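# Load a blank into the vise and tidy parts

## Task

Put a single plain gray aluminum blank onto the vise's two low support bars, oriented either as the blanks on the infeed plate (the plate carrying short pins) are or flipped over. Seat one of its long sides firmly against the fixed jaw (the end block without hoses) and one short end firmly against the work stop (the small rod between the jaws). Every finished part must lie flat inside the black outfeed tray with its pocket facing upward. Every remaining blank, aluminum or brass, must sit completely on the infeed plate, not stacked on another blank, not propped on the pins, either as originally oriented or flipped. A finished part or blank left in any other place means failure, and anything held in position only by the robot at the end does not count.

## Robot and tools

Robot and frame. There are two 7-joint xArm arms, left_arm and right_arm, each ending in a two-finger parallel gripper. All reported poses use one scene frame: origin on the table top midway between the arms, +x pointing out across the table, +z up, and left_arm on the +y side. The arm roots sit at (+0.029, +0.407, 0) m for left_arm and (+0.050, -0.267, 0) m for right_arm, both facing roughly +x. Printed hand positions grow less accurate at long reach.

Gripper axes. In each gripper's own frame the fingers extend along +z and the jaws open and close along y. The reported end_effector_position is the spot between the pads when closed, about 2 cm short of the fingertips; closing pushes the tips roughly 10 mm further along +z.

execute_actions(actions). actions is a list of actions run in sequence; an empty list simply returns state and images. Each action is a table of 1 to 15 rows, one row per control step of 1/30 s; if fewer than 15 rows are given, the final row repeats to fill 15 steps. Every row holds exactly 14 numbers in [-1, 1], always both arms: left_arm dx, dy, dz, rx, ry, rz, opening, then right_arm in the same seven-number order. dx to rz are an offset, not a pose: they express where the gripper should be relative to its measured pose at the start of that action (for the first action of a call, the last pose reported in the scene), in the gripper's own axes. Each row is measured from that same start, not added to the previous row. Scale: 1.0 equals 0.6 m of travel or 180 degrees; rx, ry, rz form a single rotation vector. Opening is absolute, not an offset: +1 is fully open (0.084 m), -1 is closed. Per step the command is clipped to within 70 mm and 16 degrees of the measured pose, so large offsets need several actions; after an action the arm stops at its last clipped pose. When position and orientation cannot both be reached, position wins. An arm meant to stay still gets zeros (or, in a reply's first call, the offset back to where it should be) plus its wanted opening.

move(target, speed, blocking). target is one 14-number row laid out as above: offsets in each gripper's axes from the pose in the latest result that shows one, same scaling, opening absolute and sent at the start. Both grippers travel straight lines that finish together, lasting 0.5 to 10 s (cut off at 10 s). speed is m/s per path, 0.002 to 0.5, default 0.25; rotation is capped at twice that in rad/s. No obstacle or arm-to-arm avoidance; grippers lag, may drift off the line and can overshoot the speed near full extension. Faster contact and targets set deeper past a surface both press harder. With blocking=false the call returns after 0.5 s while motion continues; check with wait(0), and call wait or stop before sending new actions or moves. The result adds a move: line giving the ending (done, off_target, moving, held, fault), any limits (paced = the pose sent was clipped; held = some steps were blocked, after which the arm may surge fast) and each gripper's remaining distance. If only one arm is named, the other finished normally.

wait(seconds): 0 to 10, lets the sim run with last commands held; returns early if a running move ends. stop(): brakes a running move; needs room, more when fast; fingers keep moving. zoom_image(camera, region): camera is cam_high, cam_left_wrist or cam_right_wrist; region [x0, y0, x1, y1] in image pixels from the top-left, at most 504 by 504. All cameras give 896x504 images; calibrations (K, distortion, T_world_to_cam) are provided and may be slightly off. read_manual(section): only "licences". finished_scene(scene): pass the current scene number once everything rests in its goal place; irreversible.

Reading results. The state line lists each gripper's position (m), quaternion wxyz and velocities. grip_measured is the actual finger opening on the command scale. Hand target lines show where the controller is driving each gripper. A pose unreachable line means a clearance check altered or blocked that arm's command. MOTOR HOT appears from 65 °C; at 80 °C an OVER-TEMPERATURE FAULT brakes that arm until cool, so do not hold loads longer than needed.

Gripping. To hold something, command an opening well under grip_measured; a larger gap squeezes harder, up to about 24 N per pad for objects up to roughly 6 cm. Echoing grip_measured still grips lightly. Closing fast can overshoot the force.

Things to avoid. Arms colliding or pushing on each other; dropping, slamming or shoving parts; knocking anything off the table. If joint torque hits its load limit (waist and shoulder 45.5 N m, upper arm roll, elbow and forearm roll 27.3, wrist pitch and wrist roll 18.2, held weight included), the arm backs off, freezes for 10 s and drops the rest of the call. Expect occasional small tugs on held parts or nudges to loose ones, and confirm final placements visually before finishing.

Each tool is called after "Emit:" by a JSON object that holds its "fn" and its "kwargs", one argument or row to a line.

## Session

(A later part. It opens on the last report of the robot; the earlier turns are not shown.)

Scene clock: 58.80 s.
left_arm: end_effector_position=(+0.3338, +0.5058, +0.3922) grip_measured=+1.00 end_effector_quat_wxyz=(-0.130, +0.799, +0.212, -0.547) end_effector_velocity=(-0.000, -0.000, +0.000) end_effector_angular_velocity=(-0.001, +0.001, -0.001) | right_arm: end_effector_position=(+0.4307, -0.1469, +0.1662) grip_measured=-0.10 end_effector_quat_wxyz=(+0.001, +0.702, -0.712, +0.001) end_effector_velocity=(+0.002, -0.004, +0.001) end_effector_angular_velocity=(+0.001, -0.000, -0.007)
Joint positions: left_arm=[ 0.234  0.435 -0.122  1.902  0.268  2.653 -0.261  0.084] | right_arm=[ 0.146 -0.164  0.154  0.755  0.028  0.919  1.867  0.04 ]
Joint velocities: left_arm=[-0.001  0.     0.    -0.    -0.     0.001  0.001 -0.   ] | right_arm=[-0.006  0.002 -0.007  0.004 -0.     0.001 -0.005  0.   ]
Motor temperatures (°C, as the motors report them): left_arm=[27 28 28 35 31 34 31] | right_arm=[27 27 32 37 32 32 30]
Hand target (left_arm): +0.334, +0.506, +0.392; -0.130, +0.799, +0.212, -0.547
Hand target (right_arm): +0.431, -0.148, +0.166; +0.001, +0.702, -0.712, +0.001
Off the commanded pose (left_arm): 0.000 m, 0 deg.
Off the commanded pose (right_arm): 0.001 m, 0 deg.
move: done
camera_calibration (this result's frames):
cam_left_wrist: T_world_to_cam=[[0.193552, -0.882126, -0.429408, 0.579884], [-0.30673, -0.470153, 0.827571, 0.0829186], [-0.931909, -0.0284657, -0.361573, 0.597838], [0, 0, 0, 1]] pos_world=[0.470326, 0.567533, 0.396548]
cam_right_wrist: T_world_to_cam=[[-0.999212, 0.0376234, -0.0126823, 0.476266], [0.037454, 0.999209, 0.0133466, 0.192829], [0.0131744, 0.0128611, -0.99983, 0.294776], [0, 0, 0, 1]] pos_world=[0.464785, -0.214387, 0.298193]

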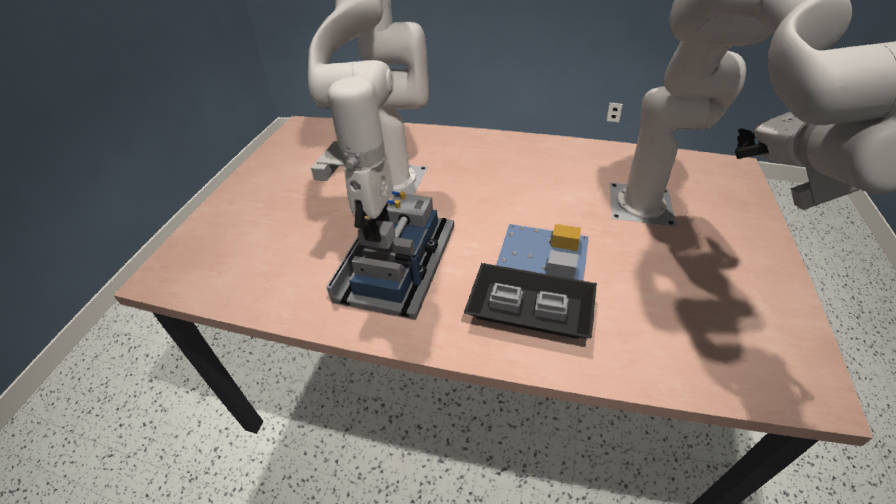

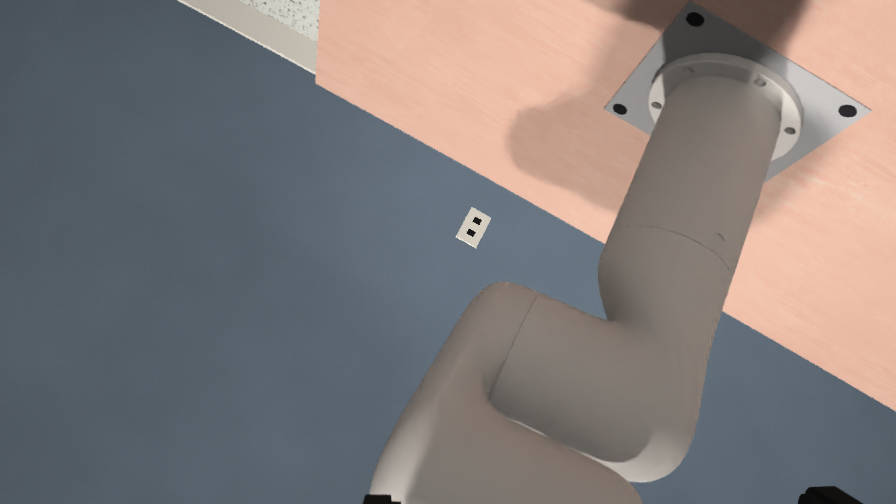

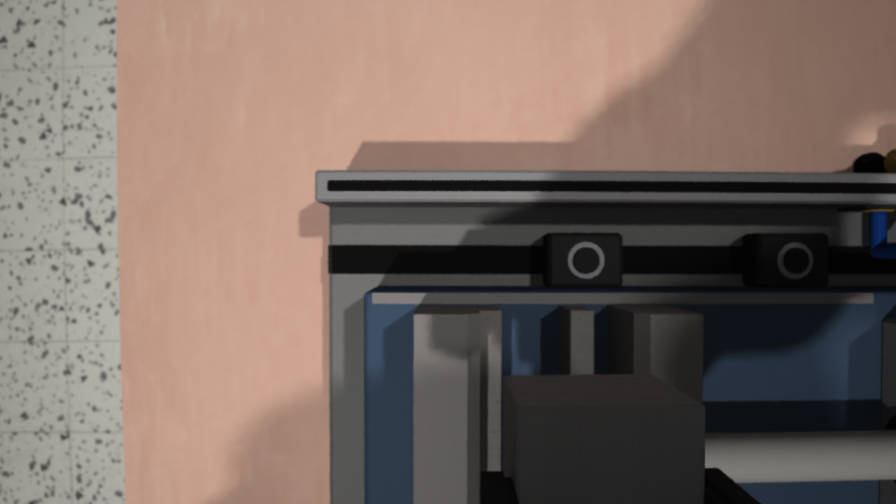

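Emit:
{"fn": "move", "kwargs": {
  "target": [0,0,0,0,0,0,1,0.002,0.001,0.032,0,0,0,-0.7],
  "speed": 0.06
}}

Emit:
{"fn": "move", "kwargs": {
  "target": [0,0,0,0,0,0,1,0,0,0.039,0,0,0,-0.7],
  "speed": 0.02
}}

Scene clock: 62.83 s.
left_arm: end_effector_position=(+0.3338, +0.5058, +0.3922) grip_measured=+1.00 end_effector_quat_wxyz=(-0.130, +0.799, +0.212, -0.547) end_effector_velocity=(+0.000, -0.000, +0.000) end_effector_angular_velocity=(-0.000, -0.000, -0.001) | right_arm: end_effector_position=(+0.4301, -0.1482, +0.1472) grip_measured=-0.10 end_effector_quat_wxyz=(+0.001, +0.702, -0.712, +0.001) end_effector_velocity=(+0.002, +0.001, +0.001) end_effector_angular_velocity=(+0.002, -0.006, +0.001)
Joint positions: left_arm=[ 0.234  0.435 -0.122  1.902  0.268  2.653 -0.261  0.084] | right_arm=[ 0.145 -0.136  0.154  0.723  0.024  0.859  1.868  0.04 ]
Joint velocities: left_arm=[-0.    -0.    -0.001  0.001  0.     0.     0.     0.   ] | right_arm=[ 0.001  0.     0.001  0.002 -0.    -0.004  0.     0.   ]
Motor temperatures (°C, as the motors report them): left_arm=[27 28 28 35 31 34 31] | right_arm=[27 27 32 38 32 32 30]
Hand target (left_arm): +0.334, +0.506, +0.392; -0.130, +0.799, +0.212, -0.547
Hand target (right_arm): +0.430, -0.148, +0.147; +0.001, +0.702, -0.712, +0.001
Off the commanded pose (left_arm): 0.000 m, 0 deg.
Off the commanded pose (right_arm): 0.000 m, 0 deg.
move: done
camera_calibration (this result's frames):
cam_left_wrist: T_world_to_cam=[[0.193552, -0.882126, -0.429408, 0.579884], [-0.30673, -0.470153, 0.827571, 0.0829188], [-0.931909, -0.0284657, -0.361573, 0.597838], [0, 0, 0, 1]] pos_world=[0.470326, 0.567533, 0.396548]
cam_right_wrist: T_world_to_cam=[[-0.999204, 0.0376953, -0.0130877, 0.475615], [0.0375204, 0.999206, 0.0133653, 0.19433], [0.0135812, 0.0128636, -0.999825, 0.275649], [0, 0, 0, 1]] pos_world=[0.464201, -0.21565, 0.279229]

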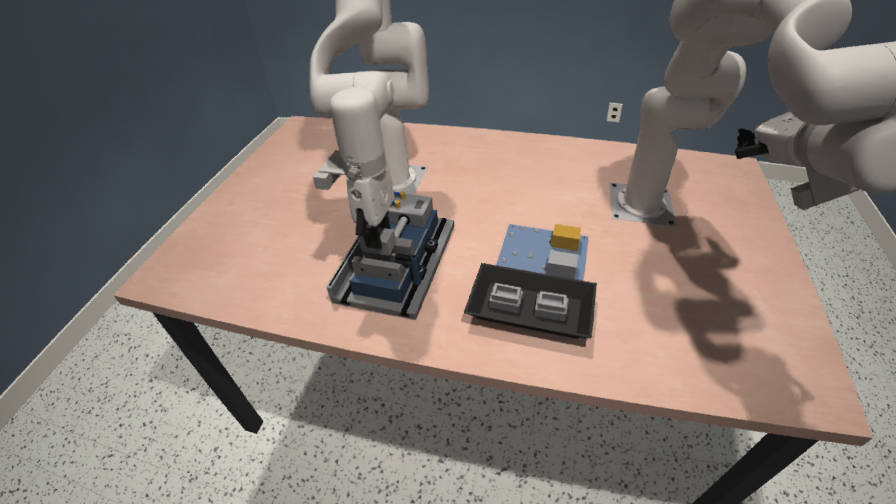

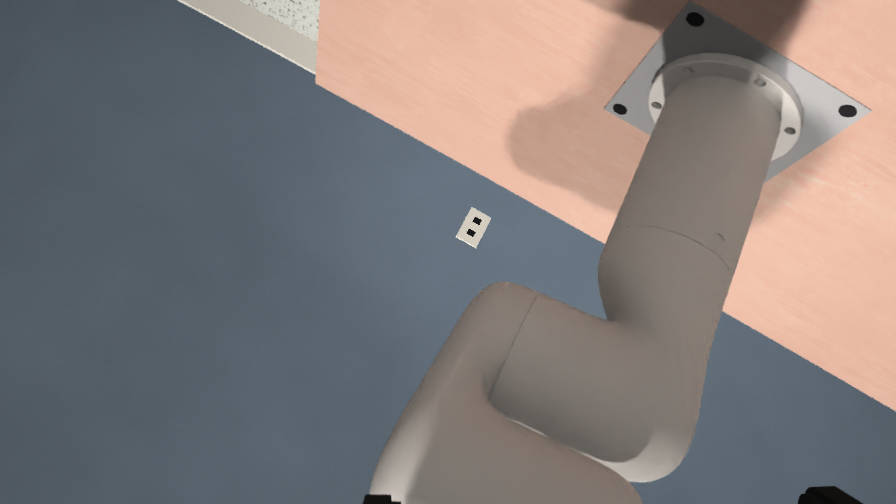

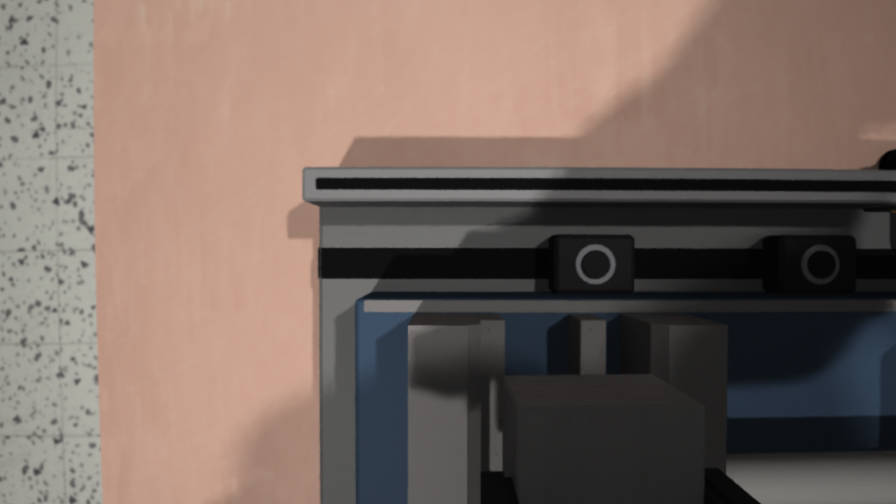

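Scene clock: 64.23 s.
left_arm: end_effector_position=(+0.3338, +0.5058, +0.3922) grip_measured=+1.00 end_effector_quat_wxyz=(-0.130, +0.799, +0.212, -0.547) end_effector_velocity=(+0.000, +0.000, +0.000) end_effector_angular_velocity=(-0.000, -0.000, -0.000) | right_arm: end_effector_position=(+0.4305, -0.1482, +0.1246) grip_measured=-0.10 end_effector_quat_wxyz=(+0.001, +0.702, -0.712, +0.001) end_effector_velocity=(-0.000, -0.000, -0.000) end_effector_angular_velocity=(-0.001, -0.001, +0.001)
Joint positions: left_arm=[ 0.234  0.435 -0.122  1.902  0.268  2.653 -0.261  0.084] | right_arm=[ 0.144 -0.092  0.156  0.694  0.016  0.785  1.874  0.04 ]
Joint velocities: left_arm=[ 0.     0.    -0.001  0.     0.     0.     0.001  0.   ] | right_arm=[-0.001 -0.001  0.001 -0.002 -0.001 -0.002  0.     0.   ]
Motor temperatures (°C, as the motors report them): left_arm=[27 28 28 35 31 34 31] | right_arm=[27 27 32 38 32 32 30]
Hand target (left_arm): +0.334, +0.506, +0.392; -0.130, +0.799, +0.212, -0.547
Hand target (right_arm): +0.430, -0.148, +0.124; +0.001, +0.702, -0.712, +0.001
Off the commanded pose (left_arm): 0.000 m, 0 deg.
Off the commanded pose (right_arm): 0.001 m, 0 deg.
move: done
camera_calibration (this result's frames):
cam_left_wrist: T_world_to_cam=[[0.193552, -0.882126, -0.429408, 0.579884], [-0.30673, -0.470153, 0.827571, 0.0829188], [-0.931909, -0.0284657, -0.361573, 0.597838], [0, 0, 0, 1]] pos_world=[0.470326, 0.567533, 0.396548]
cam_right_wrist: T_world_to_cam=[[-0.999182, 0.0377361, -0.0145251, 0.475859], [0.0375398, 0.999203, 0.0135584, 0.194594], [0.0150252, 0.013002, -0.999803, 0.25244], [0, 0, 0, 1]] pos_world=[0.464372, -0.215678, 0.256664]

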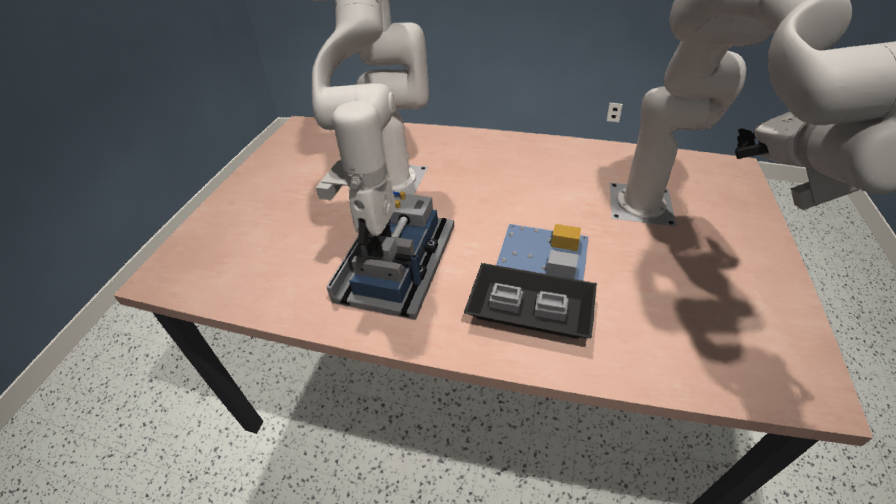

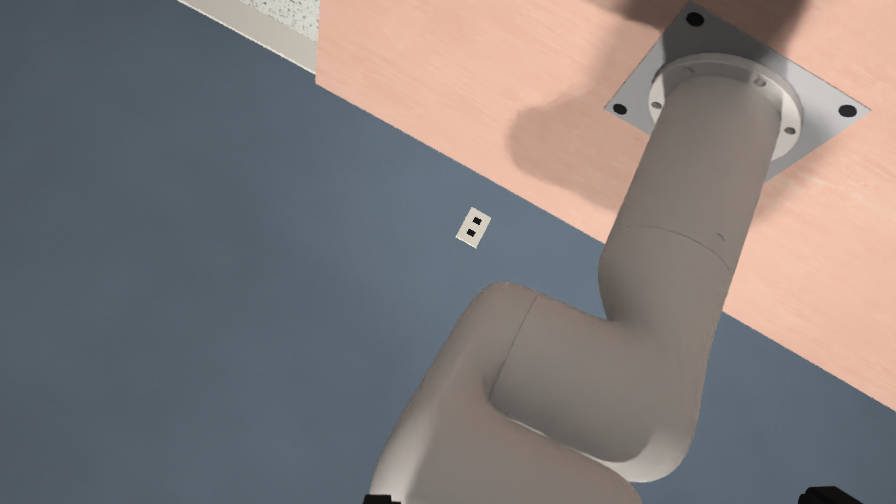

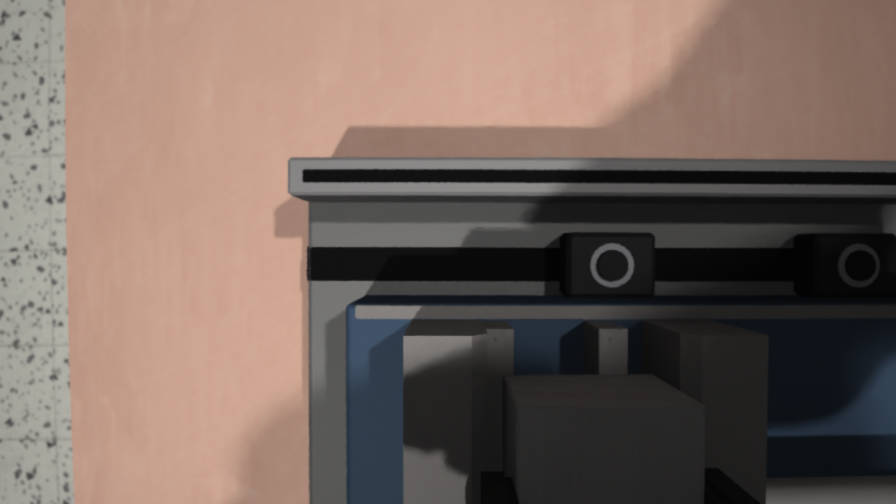

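Emit:
{"fn": "move", "kwargs": {
  "target": [0,0,0,0,0,0,1,-0.017,-0.003,-0.001,0,0,0,-0.7],
  "speed": 0.01
}}

Emit:
{"fn": "move", "kwargs": {
  "target": [0,0,0,0,0,0,1,-0.006,-0.003,0,0,0,0,-0.7],
  "speed": 0.01
}}

Scene clock: 73.20 s.
left_arm: end_effector_position=(+0.3338, +0.5058, +0.3922) grip_measured=+1.00 end_effector_quat_wxyz=(-0.130, +0.799, +0.212, -0.547) end_effector_velocity=(+0.000, -0.000, +0.000) end_effector_angular_velocity=(-0.003, -0.001, -0.002) | right_arm: end_effector_position=(+0.4315, -0.1397, +0.1244) grip_measured=-0.10 end_effector_quat_wxyz=(+0.002, +0.702, -0.713, +0.001) end_effector_velocity=(+0.001, +0.001, +0.001) end_effector_angular_velocity=(+0.002, -0.004, +0.000)
Joint positions: left_arm=[ 0.234  0.435 -0.122  1.902  0.268  2.653 -0.261  0.084] | right_arm=[ 0.154 -0.078  0.166  0.71   0.014  0.79   1.898  0.04 ]
Joint velocities: left_arm=[-0.001  0.    -0.     0.     0.    -0.     0.003  0.   ] | right_arm=[ 0.003  0.001 -0.001  0.003  0.    -0.002  0.002  0.   ]
Motor temperatures (°C, as the motors report them): left_arm=[27 28 28 35 31 34 31] | right_arm=[27 27 32 37 32 32 30]
Hand target (left_arm): +0.334, +0.506, +0.392; -0.130, +0.799, +0.212, -0.547
Hand target (right_arm): +0.432, -0.138, +0.125; +0.001, +0.702, -0.712, +0.001
Off the commanded pose (left_arm): 0.000 m, 0 deg.
Off the commanded pose (right_arm): 0.002 m, 0 deg.
move: done
camera_calibration (this result's frames):
cam_left_wrist: T_world_to_cam=[[0.193552, -0.882126, -0.429408, 0.579884], [-0.30673, -0.470152, 0.827571, 0.0829185], [-0.931909, -0.0284656, -0.361573, 0.597837], [0, 0, 0, 1]] pos_world=[0.470326, 0.567533, 0.396548]
cam_right_wrist: T_world_to_cam=[[-0.999144, 0.0398504, -0.0110812, 0.47642], [0.0397186, 0.99914, 0.0118646, 0.185287], [0.0115445, 0.0114143, -0.999868, 0.253336], [0, 0, 0, 1]] pos_world=[0.465728, -0.207005, 0.256383]

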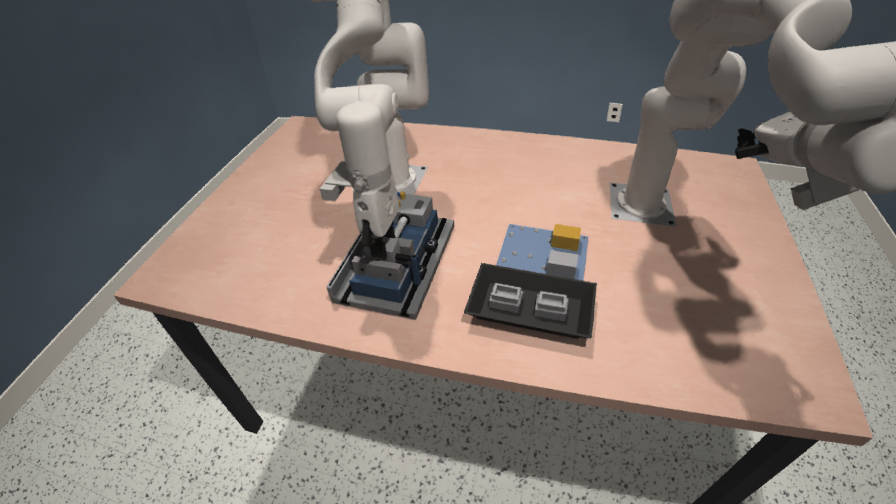

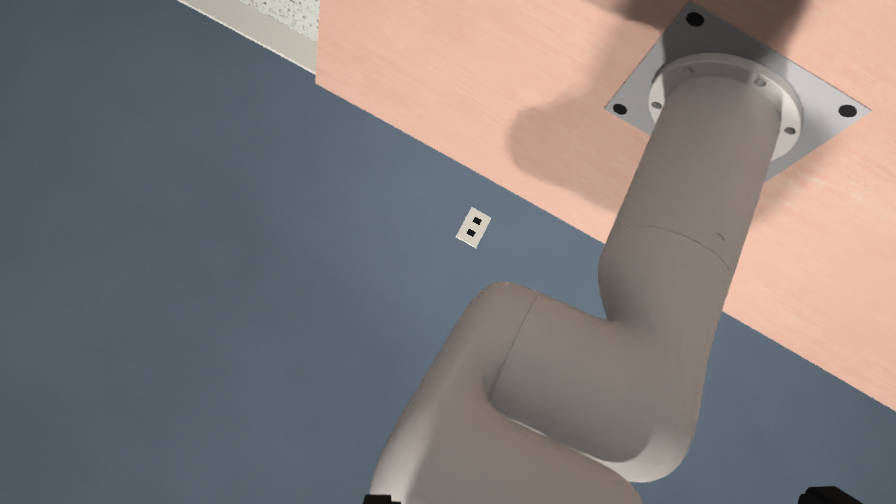

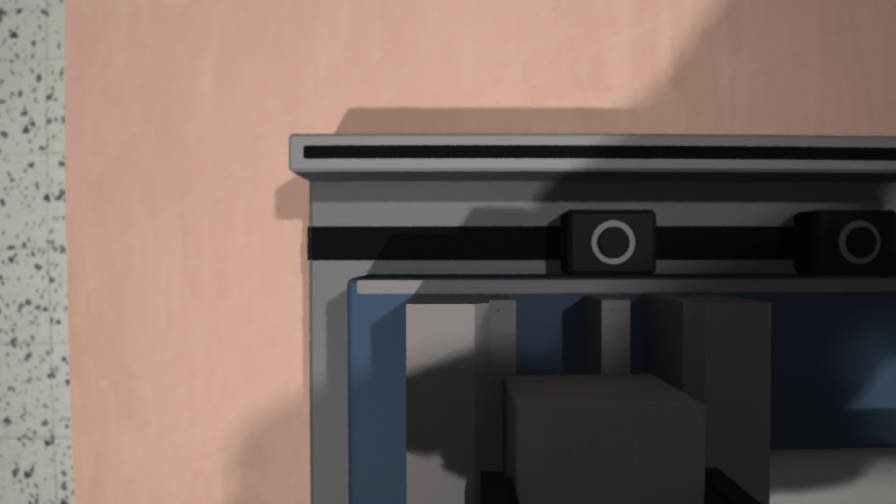

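Scene clock: 73.90 s.
left_arm: end_effector_position=(+0.3338, +0.5058, +0.3922) grip_measured=+1.00 end_effector_quat_wxyz=(-0.130, +0.799, +0.212, -0.547) end_effector_velocity=(+0.000, +0.000, +0.000) end_effector_angular_velocity=(+0.000, -0.001, +0.000) | right_arm: end_effector_position=(+0.4322, -0.1369, +0.1231) grip_measured=-0.09 end_effector_quat_wxyz=(+0.004, +0.701, -0.713, -0.000) end_effector_velocity=(+0.002, +0.001, +0.001) end_effector_angular_velocity=(+0.002, -0.004, +0.000)
Joint positions: left_arm=[ 0.234  0.435 -0.122  1.902  0.268  2.653 -0.261  0.084] | right_arm=[ 0.157 -0.068  0.169  0.718  0.011  0.792  1.906  0.04 ]
Joint velocities: left_arm=[ 0.001  0.    -0.     0.001  0.    -0.     0.    -0.   ] | right_arm=[ 0.002  0.002  0.     0.003  0.    -0.003  0.002 -0.   ]
Motor temperatures (°C, as the motors report them): left_arm=[27 28 28 35 31 34 31] | right_arm=[27 27 32 37 32 32 30]
Hand target (left_arm): +0.334, +0.506, +0.392; -0.130, +0.799, +0.212, -0.547
Hand target (right_arm): +0.433, -0.136, +0.124; +0.002, +0.702, -0.713, +0.001
Off the commanded pose (left_arm): 0.000 m, 0 deg.
Off the commanded pose (right_arm): 0.002 m, 0 deg.
move: done
camera_calibration (this result's frames):
cam_left_wrist: T_world_to_cam=[[0.193552, -0.882126, -0.429408, 0.579884], [-0.30673, -0.470152, 0.827571, 0.0829186], [-0.931909, -0.0284655, -0.361573, 0.597838], [0, 0, 0, 1]] pos_world=[0.470326, 0.567533, 0.396548]
cam_right_wrist: T_world_to_cam=[[-0.999155, 0.0404779, -0.00714424, 0.476547], [0.0404028, 0.99913, 0.0103578, 0.182436], [0.00755728, 0.0100604, -0.999921, 0.253573], [0, 0, 0, 1]] pos_world=[0.466857, -0.204118, 0.255068]

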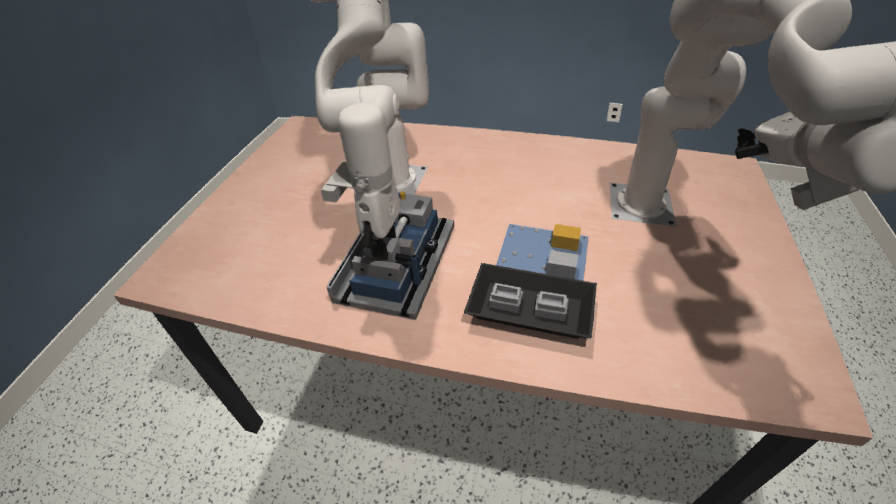

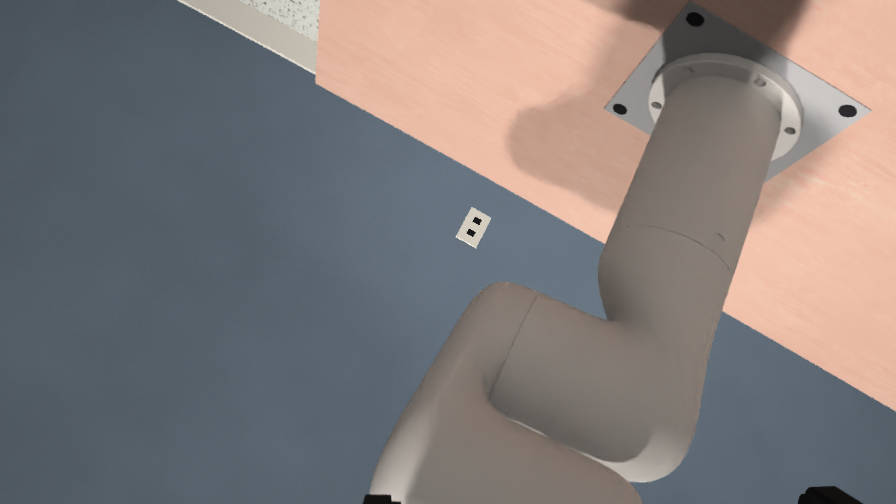

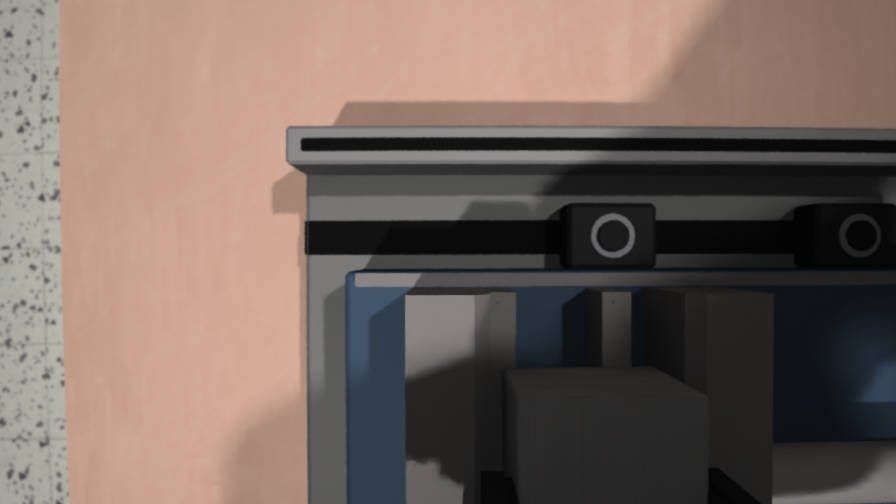

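Emit:
{"fn": "move", "kwargs": {
  "target": [0,0,0,0,0,0,1,-0.008,-0.002,-0.001,0,0,0,-0.7],
  "speed": 0.01
}}

Scene clock: 76.57 s.
left_arm: end_effector_position=(+0.3338, +0.5058, +0.3922) grip_measured=+1.00 end_effector_quat_wxyz=(-0.130, +0.799, +0.212, -0.547) end_effector_velocity=(+0.000, +0.000, -0.000) end_effector_angular_velocity=(-0.000, -0.000, -0.000) | right_arm: end_effector_position=(+0.4336, -0.1324, +0.1238) grip_measured=-0.09 end_effector_quat_wxyz=(+0.004, +0.701, -0.713, -0.000) end_effector_velocity=(-0.000, +0.002, -0.000) end_effector_angular_velocity=(+0.000, +0.000, +0.004)
Joint positions: left_arm=[ 0.234  0.435 -0.122  1.902  0.268  2.653 -0.261  0.084] | right_arm=[ 0.162 -0.06   0.173  0.728  0.01   0.795  1.917  0.04 ]
Joint velocities: left_arm=[ 0.     0.    -0.    -0.001  0.    -0.001  0.    -0.   ] | right_arm=[ 0.003  0.001  0.002  0.001  0.    -0.     0.     0.   ]
Motor temperatures (°C, as the motors report them): left_arm=[27 28 28 35 31 34 31] | right_arm=[27 27 32 38 32 32 30]
Hand target (left_arm): +0.334, +0.506, +0.392; -0.130, +0.799, +0.212, -0.547
Hand target (right_arm): +0.433, -0.132, +0.124; +0.004, +0.701, -0.713, -0.000
Off the commanded pose (left_arm): 0.000 m, 0 deg.
Off the commanded pose (right_arm): 0.000 m, 0 deg.
move: done
camera_calibration (this result's frames):
cam_left_wrist: T_world_to_cam=[[0.193552, -0.882126, -0.429408, 0.579884], [-0.30673, -0.470152, 0.827571, 0.0829186], [-0.931909, -0.0284656, -0.361573, 0.597838], [0, 0, 0, 1]] pos_world=[0.470326, 0.567533, 0.396548]
cam_right_wrist: T_world_to_cam=[[-0.999125, 0.0411536, -0.00746676, 0.47792], [0.0410748, 0.999102, 0.010411, 0.177549], [0.00788851, 0.0100952, -0.999918, 0.254126], [0, 0, 0, 1]] pos_world=[0.468204, -0.199623, 0.255825]

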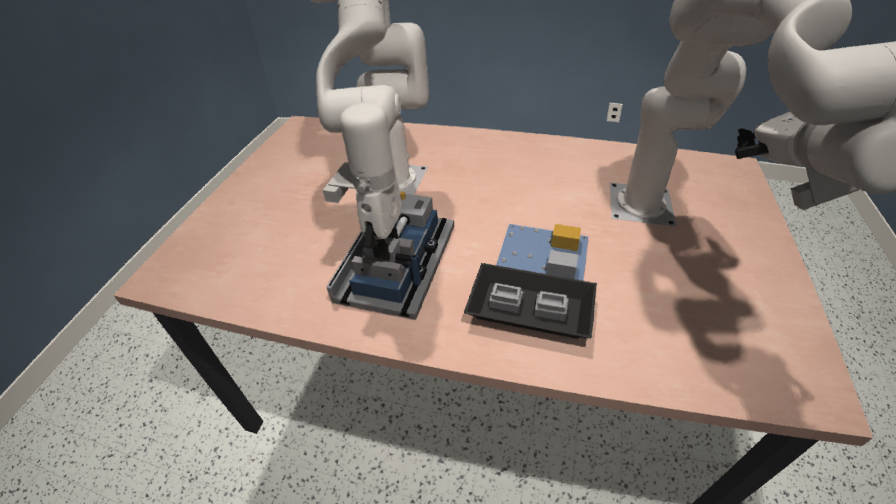

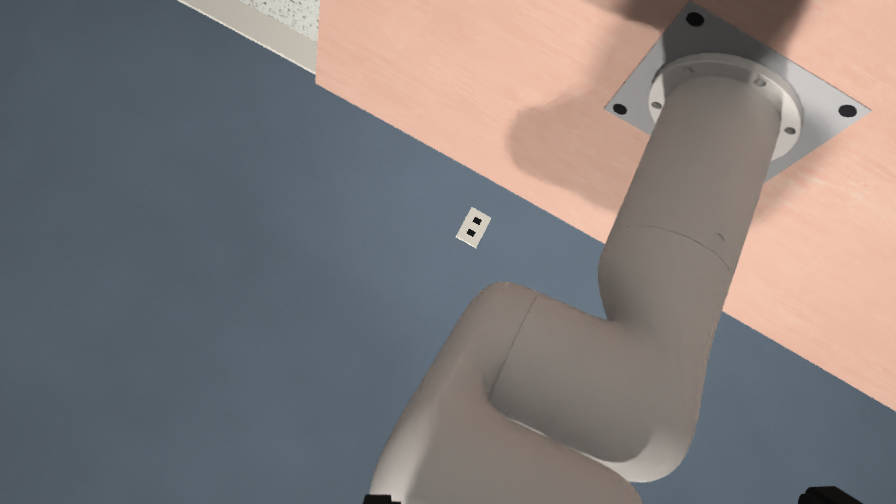

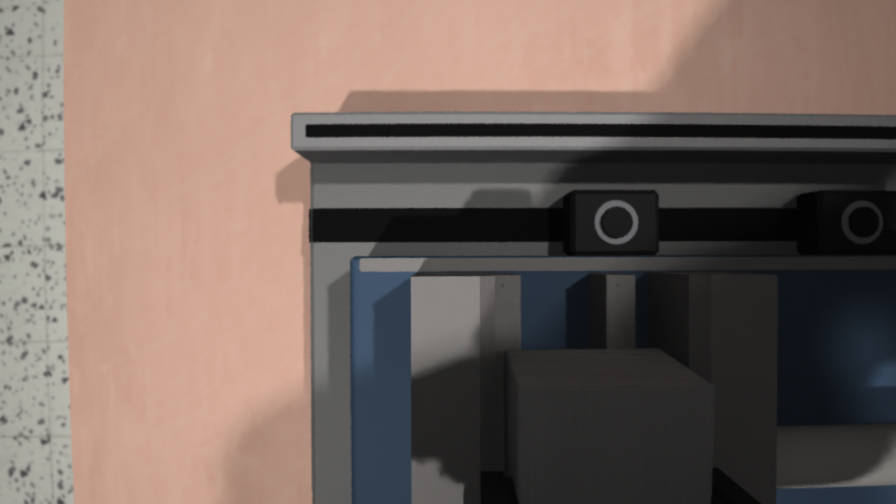

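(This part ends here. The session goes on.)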